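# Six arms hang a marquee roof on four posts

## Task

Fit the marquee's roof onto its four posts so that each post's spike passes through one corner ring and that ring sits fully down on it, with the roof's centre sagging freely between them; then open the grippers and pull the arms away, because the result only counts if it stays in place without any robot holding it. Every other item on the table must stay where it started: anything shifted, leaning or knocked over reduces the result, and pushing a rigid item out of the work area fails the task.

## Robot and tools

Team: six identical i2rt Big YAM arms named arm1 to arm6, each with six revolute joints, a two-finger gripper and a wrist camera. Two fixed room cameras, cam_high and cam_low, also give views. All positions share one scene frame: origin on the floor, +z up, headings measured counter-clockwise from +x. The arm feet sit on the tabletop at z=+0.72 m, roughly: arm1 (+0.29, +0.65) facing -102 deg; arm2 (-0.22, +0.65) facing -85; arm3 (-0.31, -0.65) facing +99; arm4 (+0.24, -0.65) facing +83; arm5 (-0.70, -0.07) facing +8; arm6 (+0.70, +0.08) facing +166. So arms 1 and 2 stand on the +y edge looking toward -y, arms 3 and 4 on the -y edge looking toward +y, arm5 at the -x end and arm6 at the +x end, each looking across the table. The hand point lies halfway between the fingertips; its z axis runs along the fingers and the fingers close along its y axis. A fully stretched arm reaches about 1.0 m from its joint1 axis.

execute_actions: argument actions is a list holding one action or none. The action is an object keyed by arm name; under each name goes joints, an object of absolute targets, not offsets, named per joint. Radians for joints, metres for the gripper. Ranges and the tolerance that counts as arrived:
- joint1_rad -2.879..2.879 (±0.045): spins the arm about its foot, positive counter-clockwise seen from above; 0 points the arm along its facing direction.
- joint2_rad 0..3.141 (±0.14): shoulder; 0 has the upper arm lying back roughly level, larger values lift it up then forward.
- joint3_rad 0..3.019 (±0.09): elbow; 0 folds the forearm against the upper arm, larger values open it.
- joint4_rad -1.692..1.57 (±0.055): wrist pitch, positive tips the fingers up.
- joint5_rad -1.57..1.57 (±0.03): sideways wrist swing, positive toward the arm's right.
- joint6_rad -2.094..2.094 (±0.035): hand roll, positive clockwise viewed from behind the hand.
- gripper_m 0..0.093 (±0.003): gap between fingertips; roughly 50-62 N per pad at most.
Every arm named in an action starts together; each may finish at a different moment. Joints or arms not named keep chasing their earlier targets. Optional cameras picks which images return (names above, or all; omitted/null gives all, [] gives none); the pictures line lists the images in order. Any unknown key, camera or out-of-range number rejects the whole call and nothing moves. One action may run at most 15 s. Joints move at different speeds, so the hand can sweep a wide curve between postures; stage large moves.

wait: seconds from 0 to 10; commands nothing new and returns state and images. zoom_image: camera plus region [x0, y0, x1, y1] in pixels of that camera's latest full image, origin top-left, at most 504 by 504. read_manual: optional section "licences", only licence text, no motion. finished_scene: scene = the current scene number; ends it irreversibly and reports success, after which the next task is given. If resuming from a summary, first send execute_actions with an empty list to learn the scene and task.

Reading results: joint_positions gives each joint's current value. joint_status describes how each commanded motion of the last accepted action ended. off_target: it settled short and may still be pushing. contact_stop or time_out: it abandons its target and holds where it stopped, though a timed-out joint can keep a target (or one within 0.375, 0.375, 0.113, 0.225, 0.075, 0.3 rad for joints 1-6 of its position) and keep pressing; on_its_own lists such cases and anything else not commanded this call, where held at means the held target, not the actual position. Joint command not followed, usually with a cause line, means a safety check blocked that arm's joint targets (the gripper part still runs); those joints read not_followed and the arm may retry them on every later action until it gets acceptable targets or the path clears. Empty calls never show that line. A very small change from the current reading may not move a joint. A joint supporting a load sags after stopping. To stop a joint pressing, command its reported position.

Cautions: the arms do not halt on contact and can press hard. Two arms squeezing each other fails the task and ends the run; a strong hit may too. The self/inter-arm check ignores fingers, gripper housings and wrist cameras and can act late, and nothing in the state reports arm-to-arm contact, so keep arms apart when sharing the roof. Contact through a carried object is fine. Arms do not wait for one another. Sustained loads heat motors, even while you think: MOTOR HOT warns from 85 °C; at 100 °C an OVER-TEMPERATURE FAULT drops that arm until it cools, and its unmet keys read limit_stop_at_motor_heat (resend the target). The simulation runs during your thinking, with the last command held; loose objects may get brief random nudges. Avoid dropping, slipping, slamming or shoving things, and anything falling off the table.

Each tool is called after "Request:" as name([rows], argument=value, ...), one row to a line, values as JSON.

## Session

Request:
execute_actions(actions=[], cameras=["cam_high","cam_low"])

Scene clock: 0.00 s.
arm1.joint_positions: joint1_rad=+0.258 joint2_rad=+0.417 joint3_rad=+0.552 joint4_rad=-1.237 joint5_rad=+0.217 joint6_rad=-0.412 gripper_m=+0.094
arm1.joint_status: not commanded
arm1.hand: x=+0.2553 y=+0.4584 z=+0.9211 quat_wxyz=(-0.037, -0.546, -0.798, +0.251) (m; scene frame)
arm2.joint_positions: joint1_rad=-0.361 joint2_rad=+0.522 joint3_rad=+0.415 joint4_rad=-0.996 joint5_rad=-0.259 joint6_rad=+0.286 gripper_m=+0.094
arm2.joint_status: not commanded
arm2.hand: x=-0.2270 y=+0.4312 z=+0.9335 quat_wxyz=(-0.257, -0.817, -0.511, +0.065) (m; scene frame)
arm3.joint_positions: joint1_rad=+0.116 joint2_rad=+0.348 joint3_rad=+0.653 joint4_rad=-1.390 joint5_rad=+0.306 joint6_rad=+0.486 gripper_m=+0.094
arm3.joint_status: not commanded
arm3.hand: x=-0.3126 y=-0.4785 z=+1.0129 quat_wxyz=(-0.228, +0.591, -0.756, -0.166) (m; scene frame)
arm4.joint_positions: joint1_rad=-0.189 joint2_rad=+0.467 joint3_rad=+0.495 joint4_rad=-1.083 joint5_rad=-0.160 joint6_rad=-0.561 gripper_m=+0.094
arm4.joint_status: not commanded
arm4.hand: x=+0.2710 y=-0.4344 z=+0.9631 quat_wxyz=(-0.209, +0.786, -0.558, -0.164) (m; scene frame)
arm5.joint_positions: joint1_rad=+0.399 joint2_rad=+0.394 joint3_rad=+0.613 joint4_rad=-1.290 joint5_rad=+0.102 joint6_rad=+0.265 gripper_m=+0.095
arm5.joint_status: not commanded
arm5.hand: x=-0.5345 y=+0.0181 z=+0.9891 quat_wxyz=(-0.252, +0.135, -0.957, -0.050) (m; scene frame)
arm6.joint_positions: joint1_rad=-0.299 joint2_rad=+0.483 joint3_rad=+0.456 joint4_rad=-1.058 joint5_rad=-0.284 joint6_rad=-0.187 gripper_m=+0.094
arm6.joint_status: not commanded
arm6.hand: x=+0.4955 y=+0.1491 z=+0.9723 quat_wxyz=(+0.044, +0.951, -0.138, -0.275) (m; scene frame)
pictures: cam_high, cam_low
Images, in order (width x height): cam_high 672x504, cam_low 672x504.

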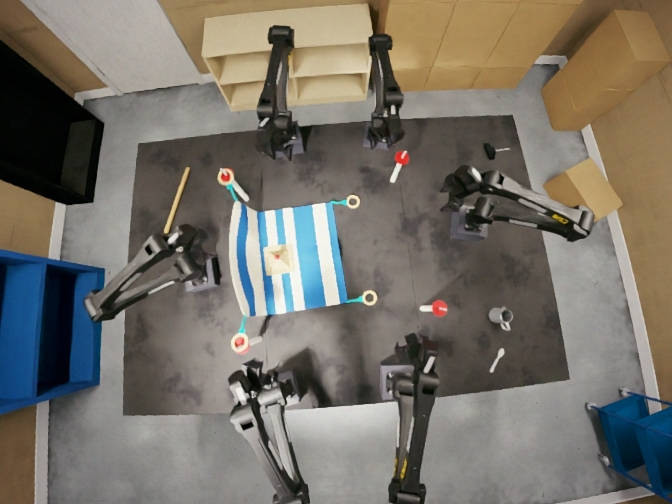

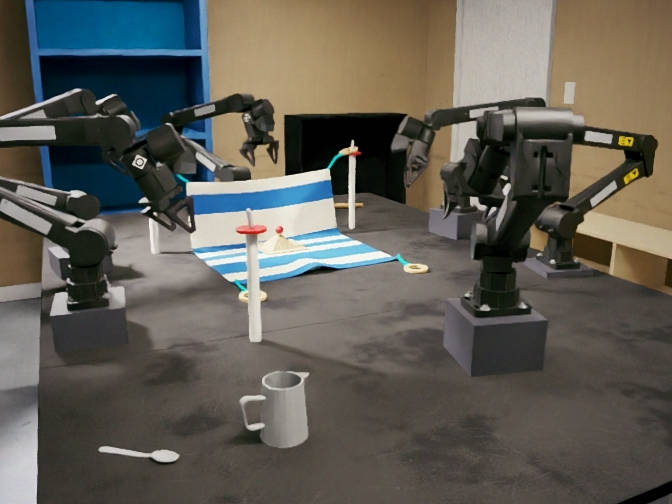

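Request:
execute_actions([
  {"arm4":{"joints":{"joint1_rad":0.41,"joint2_rad":1.649,"joint3_rad":0.921,"joint4_rad":-0.843,"joint5_rad":0,"joint6_rad":-0.23,"gripper_m":0.04}},"arm1":{"joints":{"joint1_rad":-0.243,"joint2_rad":1.719,"joint3_rad":1.148,"joint4_rad":-1.0,"joint5_rad":0,"joint6_rad":-0.28,"gripper_m":0.04}}},
], cameras=["arm1_cam_wrist","arm4_cam_wrist","cam_high"])

Scene clock: 7.47 s.
arm1.joint_positions: joint1_rad=-0.245 joint2_rad=+1.721 joint3_rad=+1.125 joint4_rad=-0.998 joint5_rad=+0.002 joint6_rad=-0.291 gripper_m=+0.040
arm1.joint_status: all done
arm1.hand: x=+0.0736 y=+0.2484 z=+0.7745 quat_wxyz=(+0.008, -0.775, -0.632, -0.009) (m; scene frame)
arm2.joint_positions: joint1_rad=-0.361 joint2_rad=+0.522 joint3_rad=+0.415 joint4_rad=-0.996 joint5_rad=-0.259 joint6_rad=+0.286 gripper_m=+0.094
arm2.joint_status: not commanded
arm2.hand: x=-0.2270 y=+0.4312 z=+0.9335 quat_wxyz=(-0.257, -0.817, -0.511, +0.065) (m; scene frame)
arm3.joint_positions: joint1_rad=+0.116 joint2_rad=+0.348 joint3_rad=+0.653 joint4_rad=-1.390 joint5_rad=+0.306 joint6_rad=+0.486 gripper_m=+0.094
arm3.joint_status: not commanded
arm3.hand: x=-0.3126 y=-0.4785 z=+1.0129 quat_wxyz=(-0.228, +0.591, -0.756, -0.166) (m; scene frame)
arm4.joint_positions: joint1_rad=+0.404 joint2_rad=+1.655 joint3_rad=+0.911 joint4_rad=-0.849 joint5_rad=-0.002 joint6_rad=-0.238 gripper_m=+0.040
arm4.joint_status: all done
arm4.hand: x=+0.1135 y=-0.2740 z=+0.8003 quat_wxyz=(+0.008, +0.876, -0.483, +0.008) (m; scene frame)
arm5.joint_positions: joint1_rad=+0.399 joint2_rad=+0.394 joint3_rad=+0.613 joint4_rad=-1.290 joint5_rad=+0.102 joint6_rad=+0.265 gripper_m=+0.095
arm5.joint_status: not commanded
arm5.hand: x=-0.5345 y=+0.0181 z=+0.9891 quat_wxyz=(-0.252, +0.135, -0.957, -0.050) (m; scene frame)
arm6.joint_positions: joint1_rad=-0.299 joint2_rad=+0.483 joint3_rad=+0.456 joint4_rad=-1.058 joint5_rad=-0.284 joint6_rad=-0.187 gripper_m=+0.094
arm6.joint_status: not commanded
arm6.hand: x=+0.4955 y=+0.1491 z=+0.9723 quat_wxyz=(+0.044, +0.951, -0.138, -0.275) (m; scene frame)
pictures: arm1_cam_wrist, arm4_cam_wrist, cam_high
Images, in order (width x height): arm1_cam_wrist 672x504, arm4_cam_wrist 672x504, cam_high 672x504.

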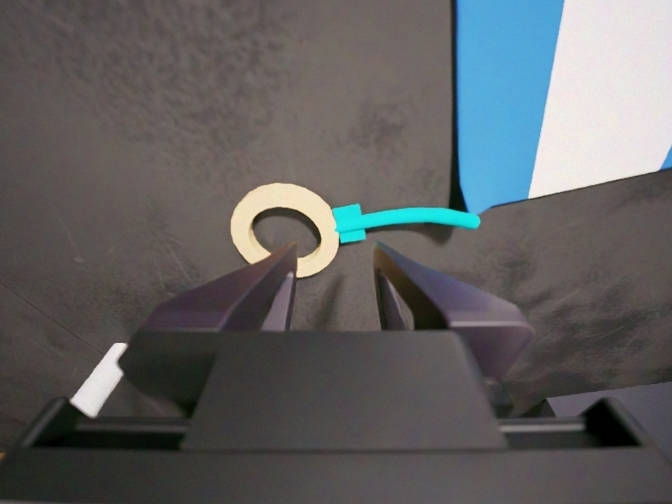

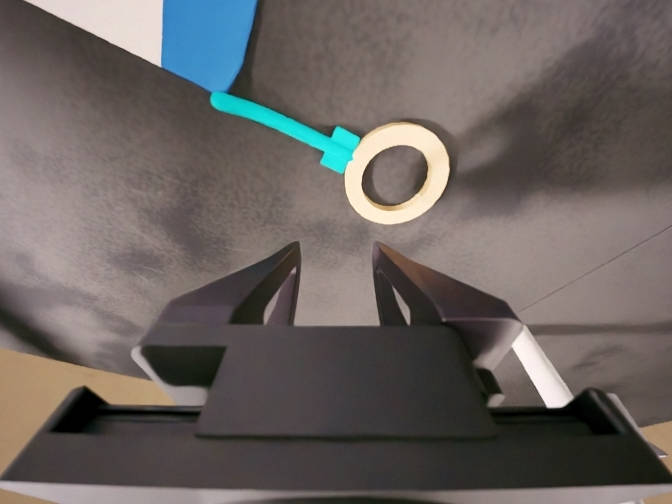

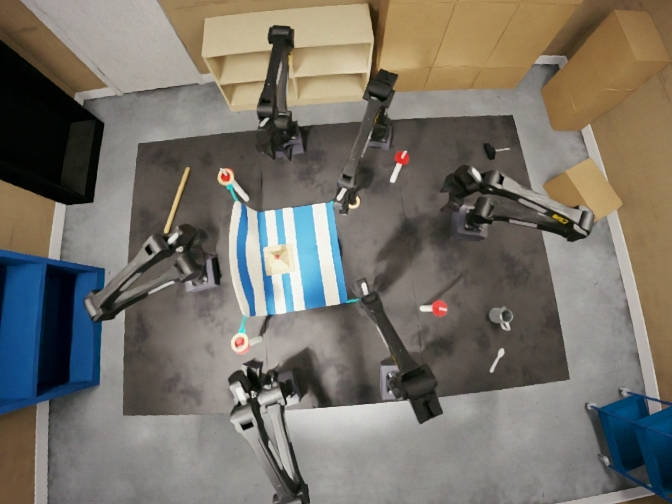

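Request:
execute_actions([
  {"arm4":{"joints":{"joint1_rad":0.398,"joint2_rad":1.79,"joint3_rad":0.935,"joint4_rad":-0.71}},"arm1":{"joints":{"joint2_rad":1.697,"joint3_rad":1.029,"joint4_rad":-0.903,"joint6_rad":0.12}}},
], cameras=["arm1_cam_wrist","arm4_cam_wrist"])

Scene clock: 12.10 s.
arm1.joint_positions: joint1_rad=-0.245 joint2_rad=+1.697 joint3_rad=+1.034 joint4_rad=-0.913 joint5_rad=+0.002 joint6_rad=+0.109 gripper_m=+0.040
arm1.joint_status: all done
arm1.hand: x=+0.0828 y=+0.2657 z=+0.7565 quat_wxyz=(+0.004, -0.885, -0.466, +0.000) (m; scene frame)
arm2.joint_positions: joint1_rad=-0.361 joint2_rad=+0.522 joint3_rad=+0.415 joint4_rad=-0.996 joint5_rad=-0.259 joint6_rad=+0.286 gripper_m=+0.094
arm2.joint_status: not commanded
arm2.hand: x=-0.2270 y=+0.4312 z=+0.9335 quat_wxyz=(-0.257, -0.817, -0.511, +0.065) (m; scene frame)
arm3.joint_positions: joint1_rad=+0.116 joint2_rad=+0.348 joint3_rad=+0.653 joint4_rad=-1.390 joint5_rad=+0.306 joint6_rad=+0.486 gripper_m=+0.094
arm3.joint_status: not commanded
arm3.hand: x=-0.3126 y=-0.4785 z=+1.0129 quat_wxyz=(-0.228, +0.591, -0.756, -0.166) (m; scene frame)
arm4.joint_positions: joint1_rad=+0.404 joint2_rad=+1.802 joint3_rad=+0.911 joint4_rad=-0.727 joint5_rad=-0.001 joint6_rad=-0.237 gripper_m=+0.040
arm4.joint_status: all done
arm4.hand: x=+0.1116 y=-0.2677 z=+0.7439 quat_wxyz=(+0.016, +0.875, -0.483, +0.018) (m; scene frame)
arm5.joint_positions: joint1_rad=+0.399 joint2_rad=+0.394 joint3_rad=+0.613 joint4_rad=-1.290 joint5_rad=+0.102 joint6_rad=+0.265 gripper_m=+0.095
arm5.joint_status: not commanded
arm5.hand: x=-0.5345 y=+0.0181 z=+0.9891 quat_wxyz=(-0.252, +0.135, -0.957, -0.050) (m; scene frame)
arm6.joint_positions: joint1_rad=-0.299 joint2_rad=+0.483 joint3_rad=+0.456 joint4_rad=-1.058 joint5_rad=-0.284 joint6_rad=-0.187 gripper_m=+0.094
arm6.joint_status: not commanded
arm6.hand: x=+0.4955 y=+0.1491 z=+0.9723 quat_wxyz=(+0.044, +0.951, -0.138, -0.275) (m; scene frame)
pictures: arm1_cam_wrist, arm4_cam_wrist
Images, in order (width x height): arm1_cam_wrist 672x504, arm4_cam_wrist 672x504.

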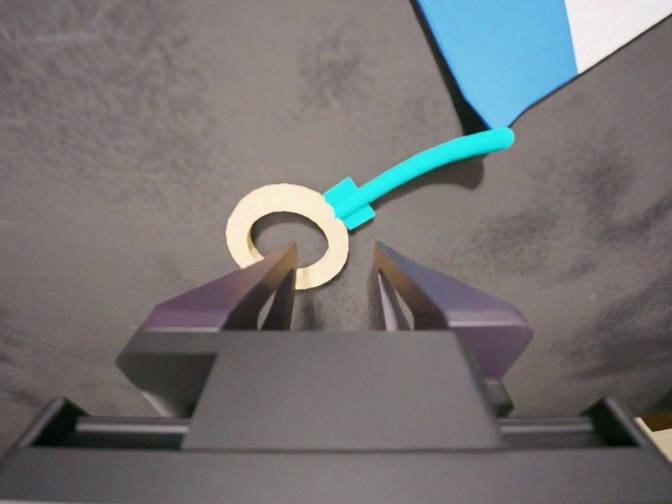

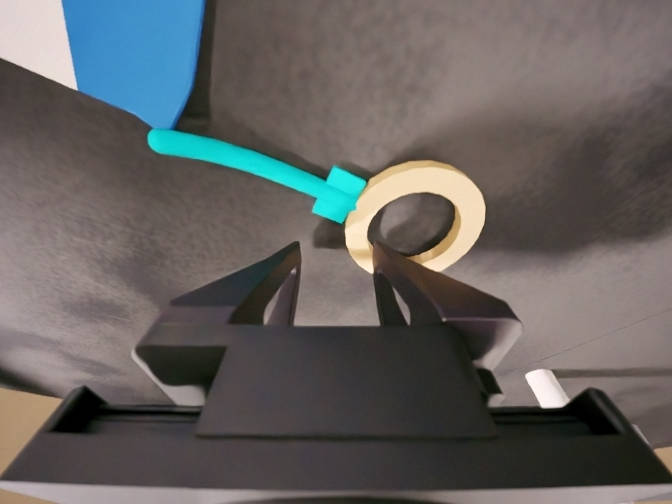

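Request:
execute_actions([
  {"arm4":{"joints":{"joint1_rad":0.375,"joint4_rad":-0.67}},"arm1":{"joints":{"joint2_rad":1.75,"joint3_rad":1.01,"joint4_rad":-0.83}}},
], cameras=["arm1_cam_wrist","arm4_cam_wrist"])

Scene clock: 14.17 s.
arm1.joint_positions: joint1_rad=-0.245 joint2_rad=+1.739 joint3_rad=+1.023 joint4_rad=-0.842 joint5_rad=+0.002 joint6_rad=+0.109 gripper_m=+0.040
arm1.joint_status: all done
arm1.hand: x=+0.0795 y=+0.2598 z=+0.7357 quat_wxyz=(-0.001, -0.885, -0.466, +0.007) (m; scene frame)
arm2.joint_positions: joint1_rad=-0.361 joint2_rad=+0.522 joint3_rad=+0.415 joint4_rad=-0.996 joint5_rad=-0.259 joint6_rad=+0.286 gripper_m=+0.094
arm2.joint_status: not commanded
arm2.hand: x=-0.2270 y=+0.4312 z=+0.9335 quat_wxyz=(-0.257, -0.817, -0.511, +0.065) (m; scene frame)
arm3.joint_positions: joint1_rad=+0.116 joint2_rad=+0.348 joint3_rad=+0.653 joint4_rad=-1.390 joint5_rad=+0.306 joint6_rad=+0.486 gripper_m=+0.094
arm3.joint_status: not commanded
arm3.hand: x=-0.3126 y=-0.4785 z=+1.0129 quat_wxyz=(-0.228, +0.591, -0.756, -0.166) (m; scene frame)
arm4.joint_positions: joint1_rad=+0.388 joint2_rad=+1.802 joint3_rad=+0.911 joint4_rad=-0.688 joint5_rad=-0.001 joint6_rad=-0.237 gripper_m=+0.040
arm4.joint_status: all done
arm4.hand: x=+0.1148 y=-0.2565 z=+0.7436 quat_wxyz=(+0.003, +0.872, -0.490, +0.003) (m; scene frame)
arm5.joint_positions: joint1_rad=+0.399 joint2_rad=+0.394 joint3_rad=+0.613 joint4_rad=-1.290 joint5_rad=+0.102 joint6_rad=+0.265 gripper_m=+0.095
arm5.joint_status: not commanded
arm5.hand: x=-0.5345 y=+0.0181 z=+0.9891 quat_wxyz=(-0.252, +0.135, -0.957, -0.050) (m; scene frame)
arm6.joint_positions: joint1_rad=-0.299 joint2_rad=+0.483 joint3_rad=+0.456 joint4_rad=-1.058 joint5_rad=-0.284 joint6_rad=-0.187 gripper_m=+0.094
arm6.joint_status: not commanded
arm6.hand: x=+0.4955 y=+0.1491 z=+0.9723 quat_wxyz=(+0.044, +0.951, -0.138, -0.275) (m; scene frame)
pictures: arm1_cam_wrist, arm4_cam_wrist
Images, in order (width x height): arm1_cam_wrist 672x504, arm4_cam_wrist 672x504.

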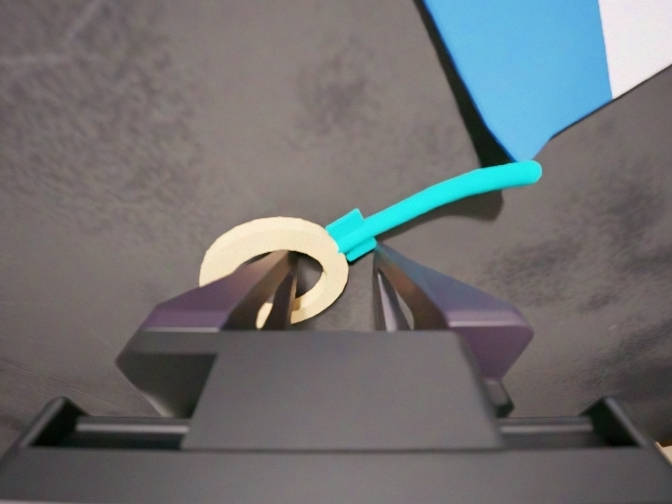

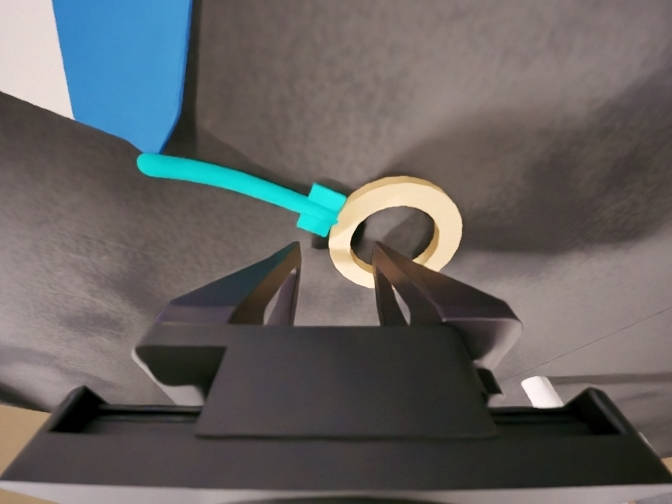

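Request:
execute_actions([
  {"arm4":{"joints":{"joint2_rad":1.845,"joint4_rad":-0.65}},"arm1":{"joints":{"joint2_rad":1.765,"joint4_rad":-0.885}}},
], cameras=["arm1_cam_wrist","arm4_cam_wrist"])

Scene clock: 15.43 s.
arm1.joint_positions: joint1_rad=-0.245 joint2_rad=+1.744 joint3_rad=+1.023 joint4_rad=-0.873 joint5_rad=+0.002 joint6_rad=+0.109 gripper_m=+0.040
arm1.joint_status: all done
arm1.hand: x=+0.0834 y=+0.2672 z=+0.7336 quat_wxyz=(+0.010, -0.885, -0.466, -0.008) (m; scene frame)
arm2.joint_positions: joint1_rad=-0.361 joint2_rad=+0.522 joint3_rad=+0.415 joint4_rad=-0.996 joint5_rad=-0.259 joint6_rad=+0.286 gripper_m=+0.094
arm2.joint_status: not commanded
arm2.hand: x=-0.2270 y=+0.4312 z=+0.9335 quat_wxyz=(-0.257, -0.817, -0.511, +0.065) (m; scene frame)
arm3.joint_positions: joint1_rad=+0.116 joint2_rad=+0.348 joint3_rad=+0.653 joint4_rad=-1.390 joint5_rad=+0.306 joint6_rad=+0.486 gripper_m=+0.094
arm3.joint_status: not commanded
arm3.hand: x=-0.3126 y=-0.4785 z=+1.0129 quat_wxyz=(-0.228, +0.591, -0.756, -0.166) (m; scene frame)
arm4.joint_positions: joint1_rad=+0.388 joint2_rad=+1.826 joint3_rad=+0.916 joint4_rad=-0.666 joint5_rad=-0.001 joint6_rad=-0.237 gripper_m=+0.040
arm4.joint_status: all done
arm4.hand: x=+0.1137 y=-0.2530 z=+0.7353 quat_wxyz=(+0.001, +0.872, -0.490, +0.002) (m; scene frame)
arm5.joint_positions: joint1_rad=+0.399 joint2_rad=+0.394 joint3_rad=+0.613 joint4_rad=-1.290 joint5_rad=+0.102 joint6_rad=+0.265 gripper_m=+0.095
arm5.joint_status: not commanded
arm5.hand: x=-0.5345 y=+0.0181 z=+0.9891 quat_wxyz=(-0.252, +0.135, -0.957, -0.050) (m; scene frame)
arm6.joint_positions: joint1_rad=-0.299 joint2_rad=+0.483 joint3_rad=+0.456 joint4_rad=-1.058 joint5_rad=-0.284 joint6_rad=-0.187 gripper_m=+0.094
arm6.joint_status: not commanded
arm6.hand: x=+0.4955 y=+0.1491 z=+0.9723 quat_wxyz=(+0.044, +0.951, -0.138, -0.275) (m; scene frame)
pictures: arm1_cam_wrist, arm4_cam_wrist
Images, in order (width x height): arm1_cam_wrist 672x504, arm4_cam_wrist 672x504.

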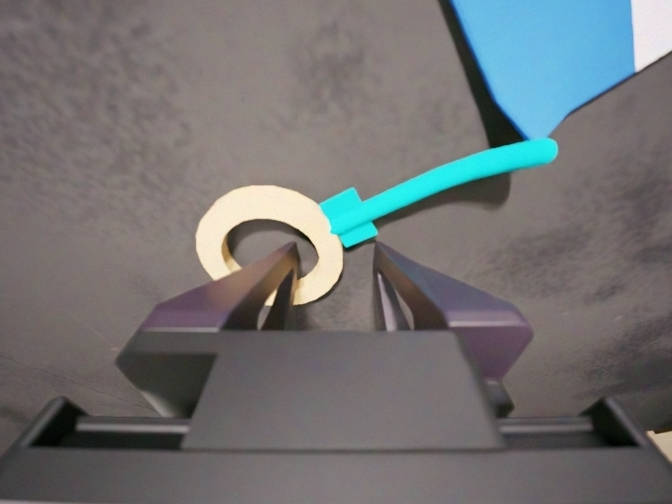

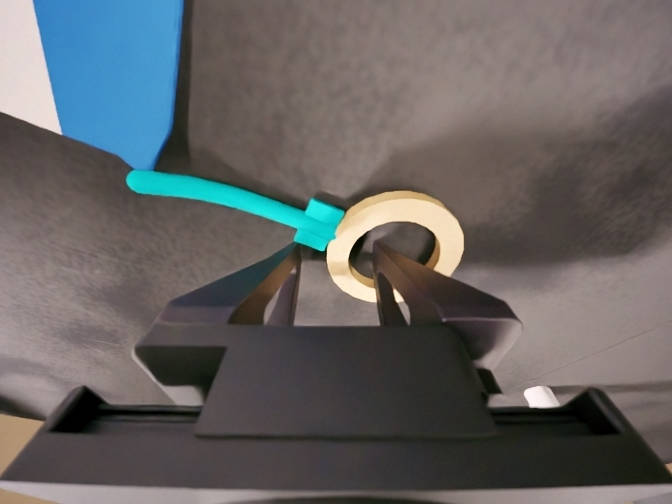

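Request:
execute_actions([
  {"arm4":{"joints":{"gripper_m":0}},"arm1":{"joints":{"gripper_m":0}}},
], cameras=[])

Request:
execute_actions([
  {"arm4":{"joints":{"joint2_rad":1.381,"joint3_rad":1.414,"joint4_rad":-1.604}},"arm1":{"joints":{"joint2_rad":1.477,"joint3_rad":1.665,"joint4_rad":-1.69}}},
], cameras=["arm1_cam_wrist","arm4_cam_wrist","cam_high","cam_low"])

Scene clock: 17.33 s.
arm1.joint_positions: joint1_rad=-0.245 joint2_rad=+1.744 joint3_rad=+1.023 joint4_rad=-0.876 joint5_rad=+0.001 joint6_rad=+0.109 gripper_m=+0.009
arm1.joint_status: gripper_m off_target (ended at +0.009, target +0.000)
arm1.hand: x=+0.0839 y=+0.2679 z=+0.7335 quat_wxyz=(+0.010, -0.885, -0.465, -0.009) (m; scene frame)
arm2.joint_positions: joint1_rad=-0.361 joint2_rad=+0.522 joint3_rad=+0.415 joint4_rad=-0.996 joint5_rad=-0.259 joint6_rad=+0.286 gripper_m=+0.094
arm2.joint_status: not commanded
arm2.hand: x=-0.2270 y=+0.4312 z=+0.9335 quat_wxyz=(-0.257, -0.817, -0.511, +0.065) (m; scene frame)
arm3.joint_positions: joint1_rad=+0.116 joint2_rad=+0.348 joint3_rad=+0.653 joint4_rad=-1.390 joint5_rad=+0.306 joint6_rad=+0.486 gripper_m=+0.094
arm3.joint_status: not commanded
arm3.hand: x=-0.3126 y=-0.4785 z=+1.0129 quat_wxyz=(-0.228, +0.591, -0.756, -0.166) (m; scene frame)
arm4.joint_positions: joint1_rad=+0.388 joint2_rad=+1.826 joint3_rad=+0.916 joint4_rad=-0.665 joint5_rad=-0.001 joint6_rad=-0.236 gripper_m=+0.010
arm4.joint_status: gripper_m off_target (ended at +0.010, target +0.000)
arm4.hand: x=+0.1137 y=-0.2530 z=+0.7353 quat_wxyz=(+0.001, +0.871, -0.491, +0.002) (m; scene frame)
arm5.joint_positions: joint1_rad=+0.399 joint2_rad=+0.394 joint3_rad=+0.613 joint4_rad=-1.290 joint5_rad=+0.102 joint6_rad=+0.265 gripper_m=+0.095
arm5.joint_status: not commanded
arm5.hand: x=-0.5345 y=+0.0181 z=+0.9891 quat_wxyz=(-0.252, +0.135, -0.957, -0.050) (m; scene frame)
arm6.joint_positions: joint1_rad=-0.299 joint2_rad=+0.483 joint3_rad=+0.456 joint4_rad=-1.058 joint5_rad=-0.284 joint6_rad=-0.187 gripper_m=+0.094
arm6.joint_status: not commanded
arm6.hand: x=+0.4955 y=+0.1491 z=+0.9723 quat_wxyz=(+0.044, +0.951, -0.138, -0.275) (m; scene frame)
pictures: none
No camera images: the call's "cameras" was empty. Leave "cameras" out to get every camera's image.

Scene clock: 18.90 s.
arm1.joint_positions: joint1_rad=-0.245 joint2_rad=+1.477 joint3_rad=+1.620 joint4_rad=-1.670 joint5_rad=+0.001 joint6_rad=+0.109 gripper_m=+0.009
arm1.joint_status: all done
joint sent to its limit — the command would take arm1.joint4_rad past its lower limit, so that joint was sent only as far as its limit.
arm1.hand: x=+0.0814 y=+0.2595 z=+1.0624 quat_wxyz=(-0.010, -0.885, -0.465, +0.020) (m; scene frame)
arm2.joint_positions: joint1_rad=-0.361 joint2_rad=+0.522 joint3_rad=+0.415 joint4_rad=-0.996 joint5_rad=-0.259 joint6_rad=+0.286 gripper_m=+0.094
arm2.joint_status: not commanded
arm2.hand: x=-0.2270 y=+0.4312 z=+0.9335 quat_wxyz=(-0.257, -0.817, -0.511, +0.065) (m; scene frame)
arm3.joint_positions: joint1_rad=+0.116 joint2_rad=+0.348 joint3_rad=+0.653 joint4_rad=-1.390 joint5_rad=+0.306 joint6_rad=+0.486 gripper_m=+0.094
arm3.joint_status: not commanded
arm3.hand: x=-0.3126 y=-0.4785 z=+1.0129 quat_wxyz=(-0.228, +0.591, -0.756, -0.166) (m; scene frame)
arm4.joint_positions: joint1_rad=+0.388 joint2_rad=+1.397 joint3_rad=+1.402 joint4_rad=-1.586 joint5_rad=-0.001 joint6_rad=-0.236 gripper_m=+0.010
arm4.joint_status: all done
arm4.hand: x=+0.1175 y=-0.2663 z=+1.0742 quat_wxyz=(+0.003, +0.871, -0.491, +0.004) (m; scene frame)
arm5.joint_positions: joint1_rad=+0.399 joint2_rad=+0.394 joint3_rad=+0.613 joint4_rad=-1.290 joint5_rad=+0.102 joint6_rad=+0.265 gripper_m=+0.095
arm5.joint_status: not commanded
arm5.hand: x=-0.5345 y=+0.0181 z=+0.9891 quat_wxyz=(-0.252, +0.135, -0.957, -0.050) (m; scene frame)
arm6.joint_positions: joint1_rad=-0.299 joint2_rad=+0.483 joint3_rad=+0.456 joint4_rad=-1.058 joint5_rad=-0.284 joint6_rad=-0.187 gripper_m=+0.094
arm6.joint_status: not commanded
arm6.hand: x=+0.4955 y=+0.1491 z=+0.9723 quat_wxyz=(+0.044, +0.951, -0.138, -0.275) (m; scene frame)
pictures: arm1_cam_wrist, arm4_cam_wrist, cam_high, cam_low
Images, in order (width x height): arm1_cam_wrist 672x504, arm4_cam_wrist 672x504, cam_high 672x504, cam_low 672x504.

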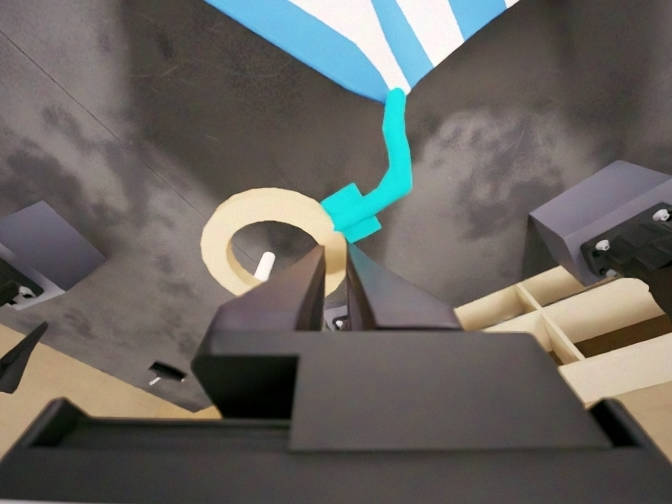

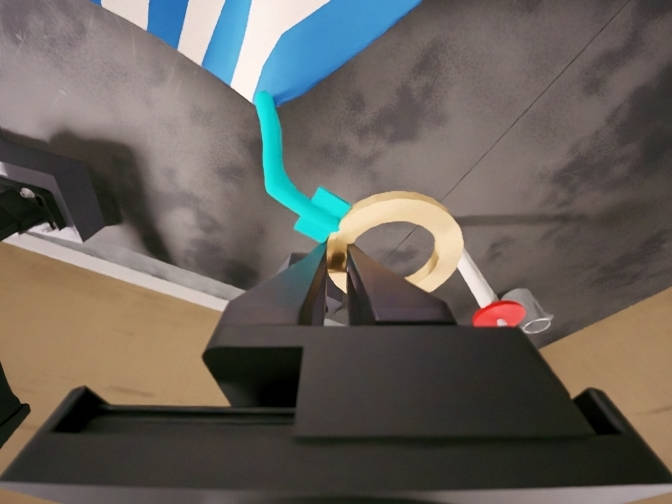

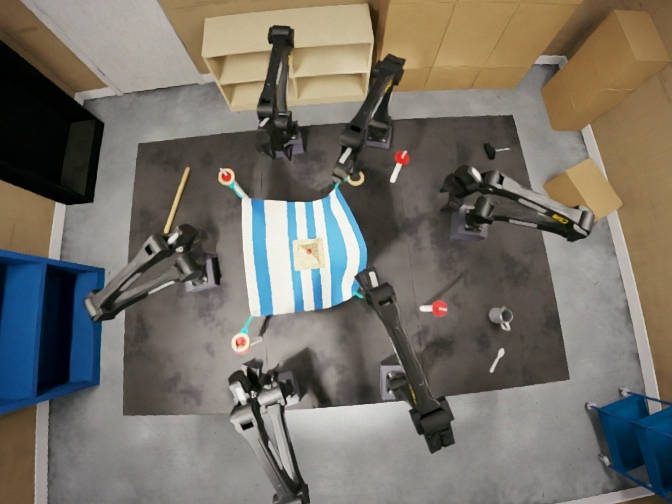

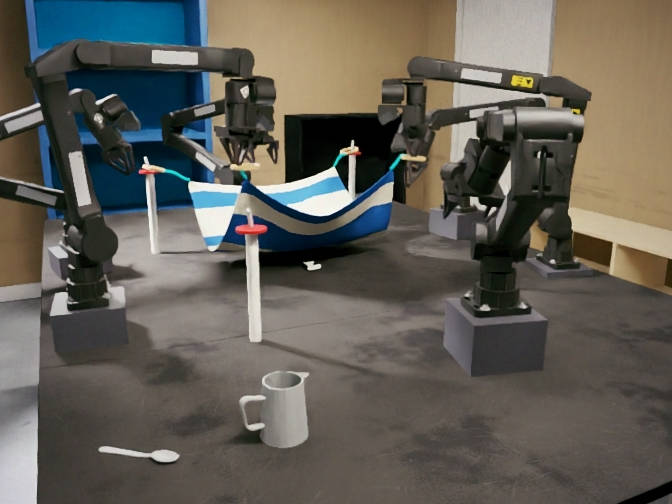

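Request:
execute_actions([
  {"arm4":{"joints":{"joint1_rad":-0.297,"joint2_rad":1.30,"joint3_rad":1.335,"joint4_rad":-1.6,"joint6_rad":-0.17}},"arm1":{"joints":{"joint1_rad":0.288,"joint2_rad":1.138,"joint3_rad":1.34,"joint4_rad":-1.67,"joint6_rad":-0.26}}},
], cameras=["arm1_cam_wrist","arm4_cam_wrist","cam_high","cam_low"])

Scene clock: 21.83 s.
arm1.joint_positions: joint1_rad=+0.284 joint2_rad=+1.133 joint3_rad=+1.351 joint4_rad=-1.668 joint5_rad=+0.000 joint6_rad=-0.248 gripper_m=+0.010
arm1.joint_status: all done
arm1.hand: x=+0.3029 y=+0.3238 z=+1.0796 quat_wxyz=(-0.035, -0.599, -0.799, +0.047) (m; scene frame)
arm2.joint_positions: joint1_rad=-0.361 joint2_rad=+0.522 joint3_rad=+0.415 joint4_rad=-0.996 joint5_rad=-0.259 joint6_rad=+0.286 gripper_m=+0.094
arm2.joint_status: not commanded
arm2.hand: x=-0.2270 y=+0.4312 z=+0.9335 quat_wxyz=(-0.257, -0.817, -0.511, +0.065) (m; scene frame)
arm3.joint_positions: joint1_rad=+0.116 joint2_rad=+0.348 joint3_rad=+0.653 joint4_rad=-1.390 joint5_rad=+0.306 joint6_rad=+0.486 gripper_m=+0.094
arm3.joint_status: not commanded
arm3.hand: x=-0.3126 y=-0.4785 z=+1.0129 quat_wxyz=(-0.228, +0.591, -0.756, -0.166) (m; scene frame)
arm4.joint_positions: joint1_rad=-0.284 joint2_rad=+1.308 joint3_rad=+1.327 joint4_rad=-1.586 joint5_rad=-0.004 joint6_rad=-0.179 gripper_m=+0.010
arm4.joint_status: all done
arm4.hand: x=+0.3715 y=-0.3024 z=+1.0781 quat_wxyz=(-0.001, +0.639, -0.769, -0.002) (m; scene frame)
arm5.joint_positions: joint1_rad=+0.399 joint2_rad=+0.394 joint3_rad=+0.613 joint4_rad=-1.290 joint5_rad=+0.102 joint6_rad=+0.265 gripper_m=+0.095
arm5.joint_status: not commanded
arm5.hand: x=-0.5345 y=+0.0181 z=+0.9891 quat_wxyz=(-0.252, +0.135, -0.957, -0.050) (m; scene frame)
arm6.joint_positions: joint1_rad=-0.299 joint2_rad=+0.483 joint3_rad=+0.456 joint4_rad=-1.058 joint5_rad=-0.284 joint6_rad=-0.187 gripper_m=+0.094
arm6.joint_status: not commanded
arm6.hand: x=+0.4955 y=+0.1491 z=+0.9723 quat_wxyz=(+0.044, +0.951, -0.138, -0.275) (m; scene frame)
pictures: arm1_cam_wrist, arm4_cam_wrist, cam_high, cam_low
Images, in order (width x height): arm1_cam_wrist 672x504, arm4_cam_wrist 672x504, cam_high 672x504, cam_low 672x504.

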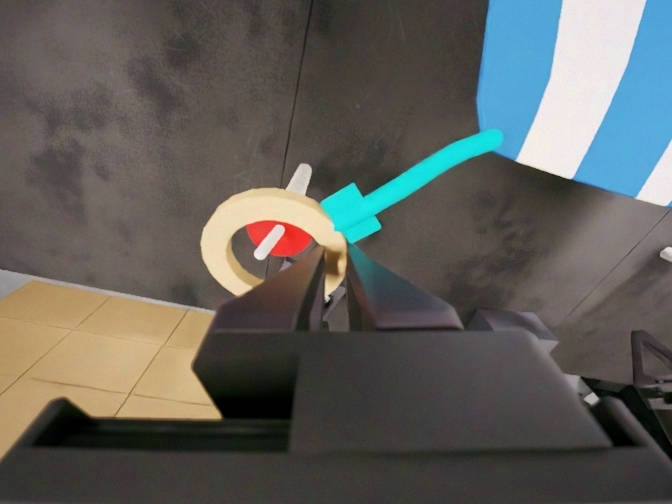

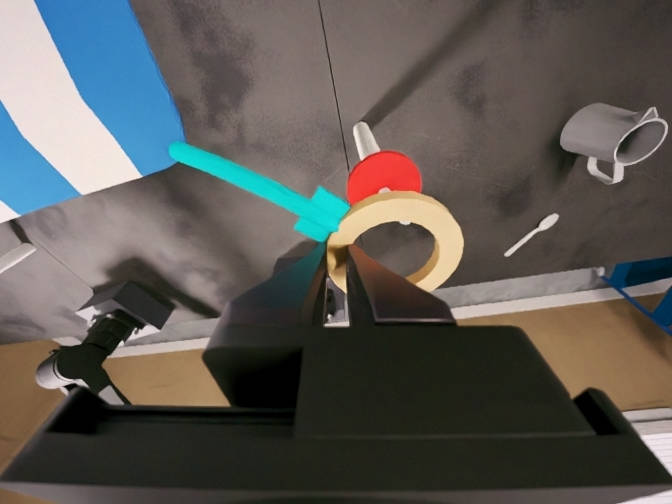

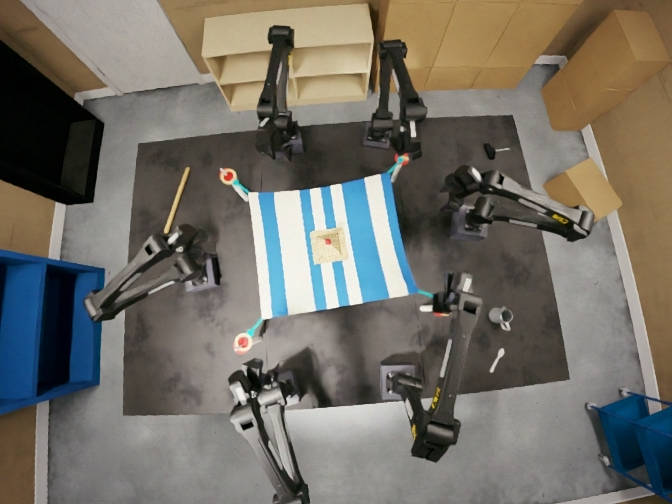

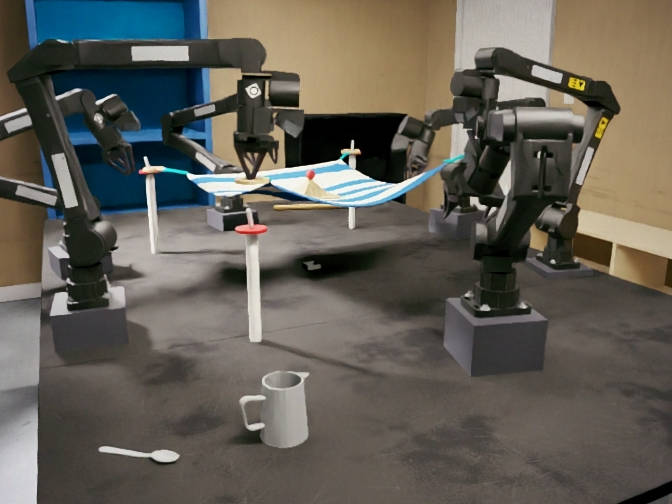

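Request:
execute_actions([
  {"arm4":{"joints":{"joint1_rad":-0.325,"joint2_rad":1.295,"joint3_rad":1.232,"joint4_rad":-1.503}},"arm1":{"joints":{"joint1_rad":0.305,"joint2_rad":1.031,"joint3_rad":1.166,"joint4_rad":-1.67}}},
], cameras=["arm1_cam_wrist","arm4_cam_wrist"])

Scene clock: 26.03 s.
arm1.joint_positions: joint1_rad=+0.297 joint2_rad=+1.029 joint3_rad=+1.178 joint4_rad=-1.668 joint5_rad=+0.002 joint6_rad=-0.248 gripper_m=+0.010
arm1.joint_status: all done
arm1.hand: x=+0.3042 y=+0.3743 z=+1.0401 quat_wxyz=(-0.013, -0.594, -0.804, +0.021) (m; scene frame)
arm2.joint_positions: joint1_rad=-0.361 joint2_rad=+0.522 joint3_rad=+0.415 joint4_rad=-0.996 joint5_rad=-0.259 joint6_rad=+0.286 gripper_m=+0.094
arm2.joint_status: not commanded
arm2.hand: x=-0.2270 y=+0.4312 z=+0.9335 quat_wxyz=(-0.257, -0.817, -0.511, +0.065) (m; scene frame)
arm3.joint_positions: joint1_rad=+0.116 joint2_rad=+0.348 joint3_rad=+0.653 joint4_rad=-1.390 joint5_rad=+0.306 joint6_rad=+0.486 gripper_m=+0.094
arm3.joint_status: not commanded
arm3.hand: x=-0.3126 y=-0.4785 z=+1.0129 quat_wxyz=(-0.228, +0.591, -0.756, -0.166) (m; scene frame)
arm4.joint_positions: joint1_rad=-0.304 joint2_rad=+1.304 joint3_rad=+1.219 joint4_rad=-1.517 joint5_rad=-0.004 joint6_rad=-0.179 gripper_m=+0.010
arm4.joint_status: all done
arm4.hand: x=+0.3740 y=-0.3155 z=+1.0388 quat_wxyz=(+0.014, +0.631, -0.775, +0.006) (m; scene frame)
arm5.joint_positions: joint1_rad=+0.399 joint2_rad=+0.394 joint3_rad=+0.613 joint4_rad=-1.290 joint5_rad=+0.102 joint6_rad=+0.265 gripper_m=+0.095
arm5.joint_status: not commanded
arm5.hand: x=-0.5345 y=+0.0181 z=+0.9891 quat_wxyz=(-0.252, +0.135, -0.957, -0.050) (m; scene frame)
arm6.joint_positions: joint1_rad=-0.299 joint2_rad=+0.483 joint3_rad=+0.456 joint4_rad=-1.058 joint5_rad=-0.284 joint6_rad=-0.187 gripper_m=+0.094
arm6.joint_status: not commanded
arm6.hand: x=+0.4955 y=+0.1491 z=+0.9723 quat_wxyz=(+0.044, +0.951, -0.138, -0.275) (m; scene frame)
pictures: arm1_cam_wrist, arm4_cam_wrist
Images, in order (width x height): arm1_cam_wrist 672x504, arm4_cam_wrist 672x504.

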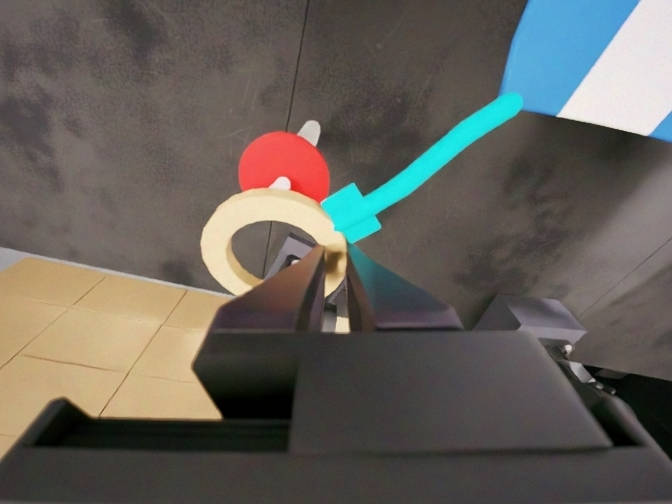

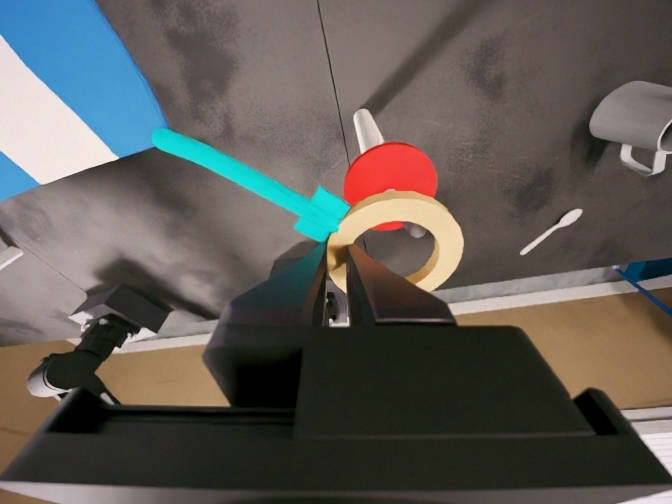

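Request:
execute_actions([
  {"arm4":{"joints":{"joint2_rad":1.30,"joint3_rad":1.086,"joint4_rad":-1.355}},"arm1":{"joints":{"joint1_rad":0.335,"joint2_rad":1.075,"joint3_rad":1.21}}},
], cameras=["arm1_cam_wrist","arm4_cam_wrist"])

Scene clock: 29.13 s.
arm1.joint_positions: joint1_rad=+0.327 joint2_rad=+1.080 joint3_rad=+1.178 joint4_rad=-1.668 joint5_rad=+0.003 joint6_rad=-0.248 gripper_m=+0.010
arm1.joint_status: all done
arm1.hand: x=+0.3129 y=+0.3665 z=+1.0269 quat_wxyz=(+0.003, -0.582, -0.813, +0.002) (m; scene frame)
arm2.joint_positions: joint1_rad=-0.361 joint2_rad=+0.522 joint3_rad=+0.415 joint4_rad=-0.996 joint5_rad=-0.259 joint6_rad=+0.286 gripper_m=+0.094
arm2.joint_status: not commanded
arm2.hand: x=-0.2270 y=+0.4312 z=+0.9335 quat_wxyz=(-0.257, -0.817, -0.511, +0.065) (m; scene frame)
arm3.joint_positions: joint1_rad=+0.116 joint2_rad=+0.348 joint3_rad=+0.653 joint4_rad=-1.390 joint5_rad=+0.306 joint6_rad=+0.486 gripper_m=+0.094
arm3.joint_status: not commanded
arm3.hand: x=-0.3126 y=-0.4785 z=+1.0129 quat_wxyz=(-0.228, +0.591, -0.756, -0.166) (m; scene frame)
arm4.joint_positions: joint1_rad=-0.304 joint2_rad=+1.304 joint3_rad=+1.080 joint4_rad=-1.369 joint5_rad=-0.004 joint6_rad=-0.179 gripper_m=+0.010
arm4.joint_status: all done
arm4.hand: x=+0.3720 y=-0.3211 z=+0.9864 quat_wxyz=(+0.010, +0.631, -0.775, +0.004) (m; scene frame)
arm5.joint_positions: joint1_rad=+0.399 joint2_rad=+0.394 joint3_rad=+0.613 joint4_rad=-1.290 joint5_rad=+0.102 joint6_rad=+0.265 gripper_m=+0.095
arm5.joint_status: not commanded
arm5.hand: x=-0.5345 y=+0.0181 z=+0.9891 quat_wxyz=(-0.252, +0.135, -0.957, -0.050) (m; scene frame)
arm6.joint_positions: joint1_rad=-0.299 joint2_rad=+0.483 joint3_rad=+0.456 joint4_rad=-1.058 joint5_rad=-0.284 joint6_rad=-0.187 gripper_m=+0.094
arm6.joint_status: not commanded
arm6.hand: x=+0.4955 y=+0.1491 z=+0.9723 quat_wxyz=(+0.044, +0.951, -0.138, -0.275) (m; scene frame)
pictures: arm1_cam_wrist, arm4_cam_wrist
Images, in order (width x height): arm1_cam_wrist 672x504, arm4_cam_wrist 672x504.

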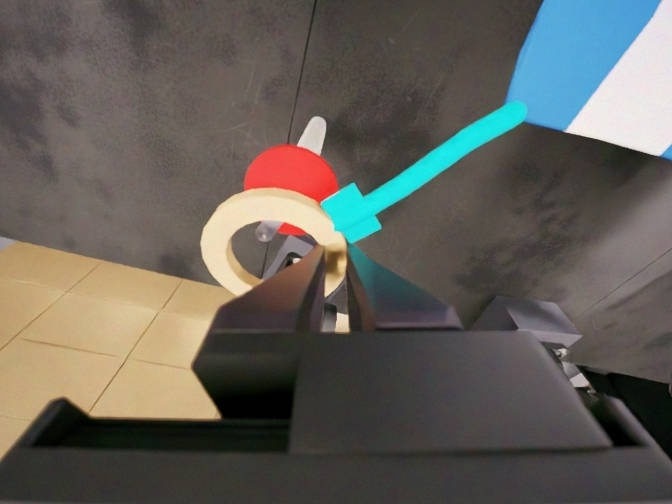

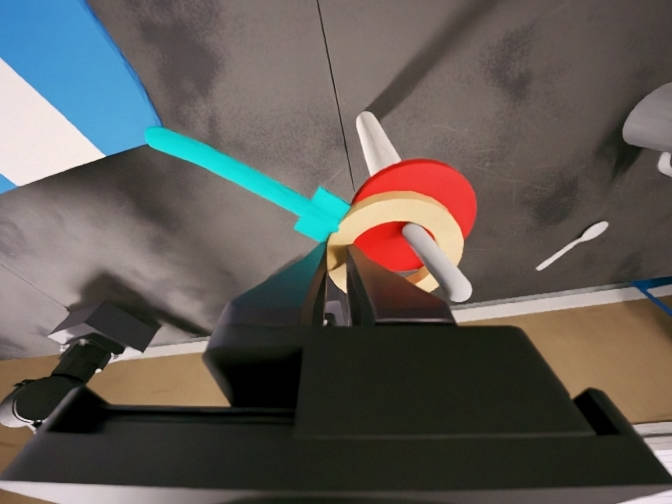

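Request:
execute_actions([
  {"arm4":{"joints":{"joint3_rad":1.04,"joint4_rad":-1.31}},"arm1":{"joints":{"joint3_rad":1.043,"joint4_rad":-1.534}}},
], cameras=["arm1_cam_wrist","arm4_cam_wrist"])

Scene clock: 30.73 s.
arm1.joint_positions: joint1_rad=+0.327 joint2_rad=+1.077 joint3_rad=+1.049 joint4_rad=-1.537 joint5_rad=+0.003 joint6_rad=-0.248 gripper_m=+0.010
arm1.joint_status: all done
arm1.hand: x=+0.3128 y=+0.3650 z=+0.9788 quat_wxyz=(+0.002, -0.582, -0.813, +0.004) (m; scene frame)
arm2.joint_positions: joint1_rad=-0.361 joint2_rad=+0.522 joint3_rad=+0.415 joint4_rad=-0.996 joint5_rad=-0.259 joint6_rad=+0.286 gripper_m=+0.094
arm2.joint_status: not commanded
arm2.hand: x=-0.2270 y=+0.4312 z=+0.9335 quat_wxyz=(-0.257, -0.817, -0.511, +0.065) (m; scene frame)
arm3.joint_positions: joint1_rad=+0.116 joint2_rad=+0.348 joint3_rad=+0.653 joint4_rad=-1.390 joint5_rad=+0.306 joint6_rad=+0.486 gripper_m=+0.094
arm3.joint_status: not commanded
arm3.hand: x=-0.3126 y=-0.4785 z=+1.0129 quat_wxyz=(-0.228, +0.591, -0.756, -0.166) (m; scene frame)
arm4.joint_positions: joint1_rad=-0.304 joint2_rad=+1.286 joint3_rad=+1.062 joint4_rad=-1.332 joint5_rad=-0.004 joint6_rad=-0.179 gripper_m=+0.010
arm4.joint_status: all done
arm4.hand: x=+0.3727 y=-0.3193 z=+0.9854 quat_wxyz=(-0.006, +0.631, -0.775, -0.005) (m; scene frame)
arm5.joint_positions: joint1_rad=+0.399 joint2_rad=+0.394 joint3_rad=+0.613 joint4_rad=-1.290 joint5_rad=+0.102 joint6_rad=+0.265 gripper_m=+0.095
arm5.joint_status: not commanded
arm5.hand: x=-0.5345 y=+0.0181 z=+0.9891 quat_wxyz=(-0.252, +0.135, -0.957, -0.050) (m; scene frame)
arm6.joint_positions: joint1_rad=-0.299 joint2_rad=+0.483 joint3_rad=+0.456 joint4_rad=-1.058 joint5_rad=-0.284 joint6_rad=-0.187 gripper_m=+0.094
arm6.joint_status: not commanded
arm6.hand: x=+0.4955 y=+0.1491 z=+0.9723 quat_wxyz=(+0.044, +0.951, -0.138, -0.275) (m; scene frame)
pictures: arm1_cam_wrist, arm4_cam_wrist
Images, in order (width x height): arm1_cam_wrist 672x504, arm4_cam_wrist 672x504.

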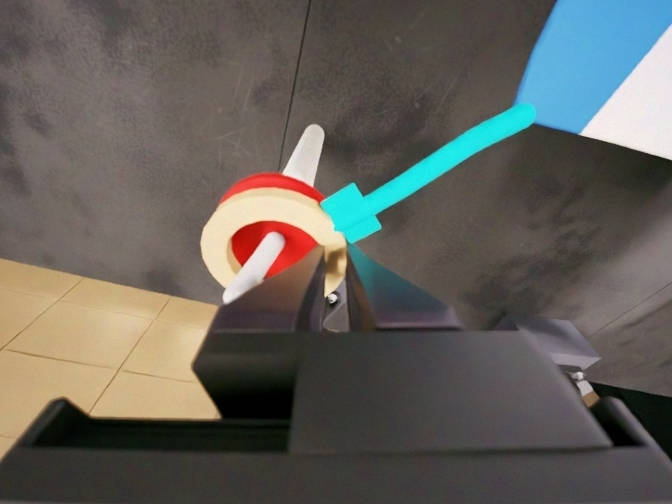

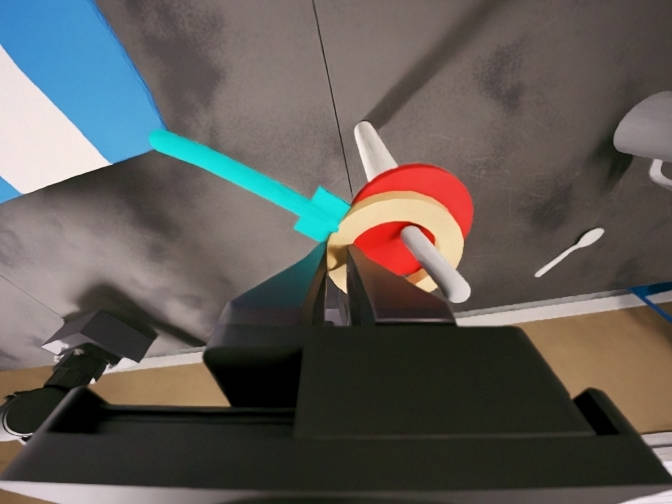

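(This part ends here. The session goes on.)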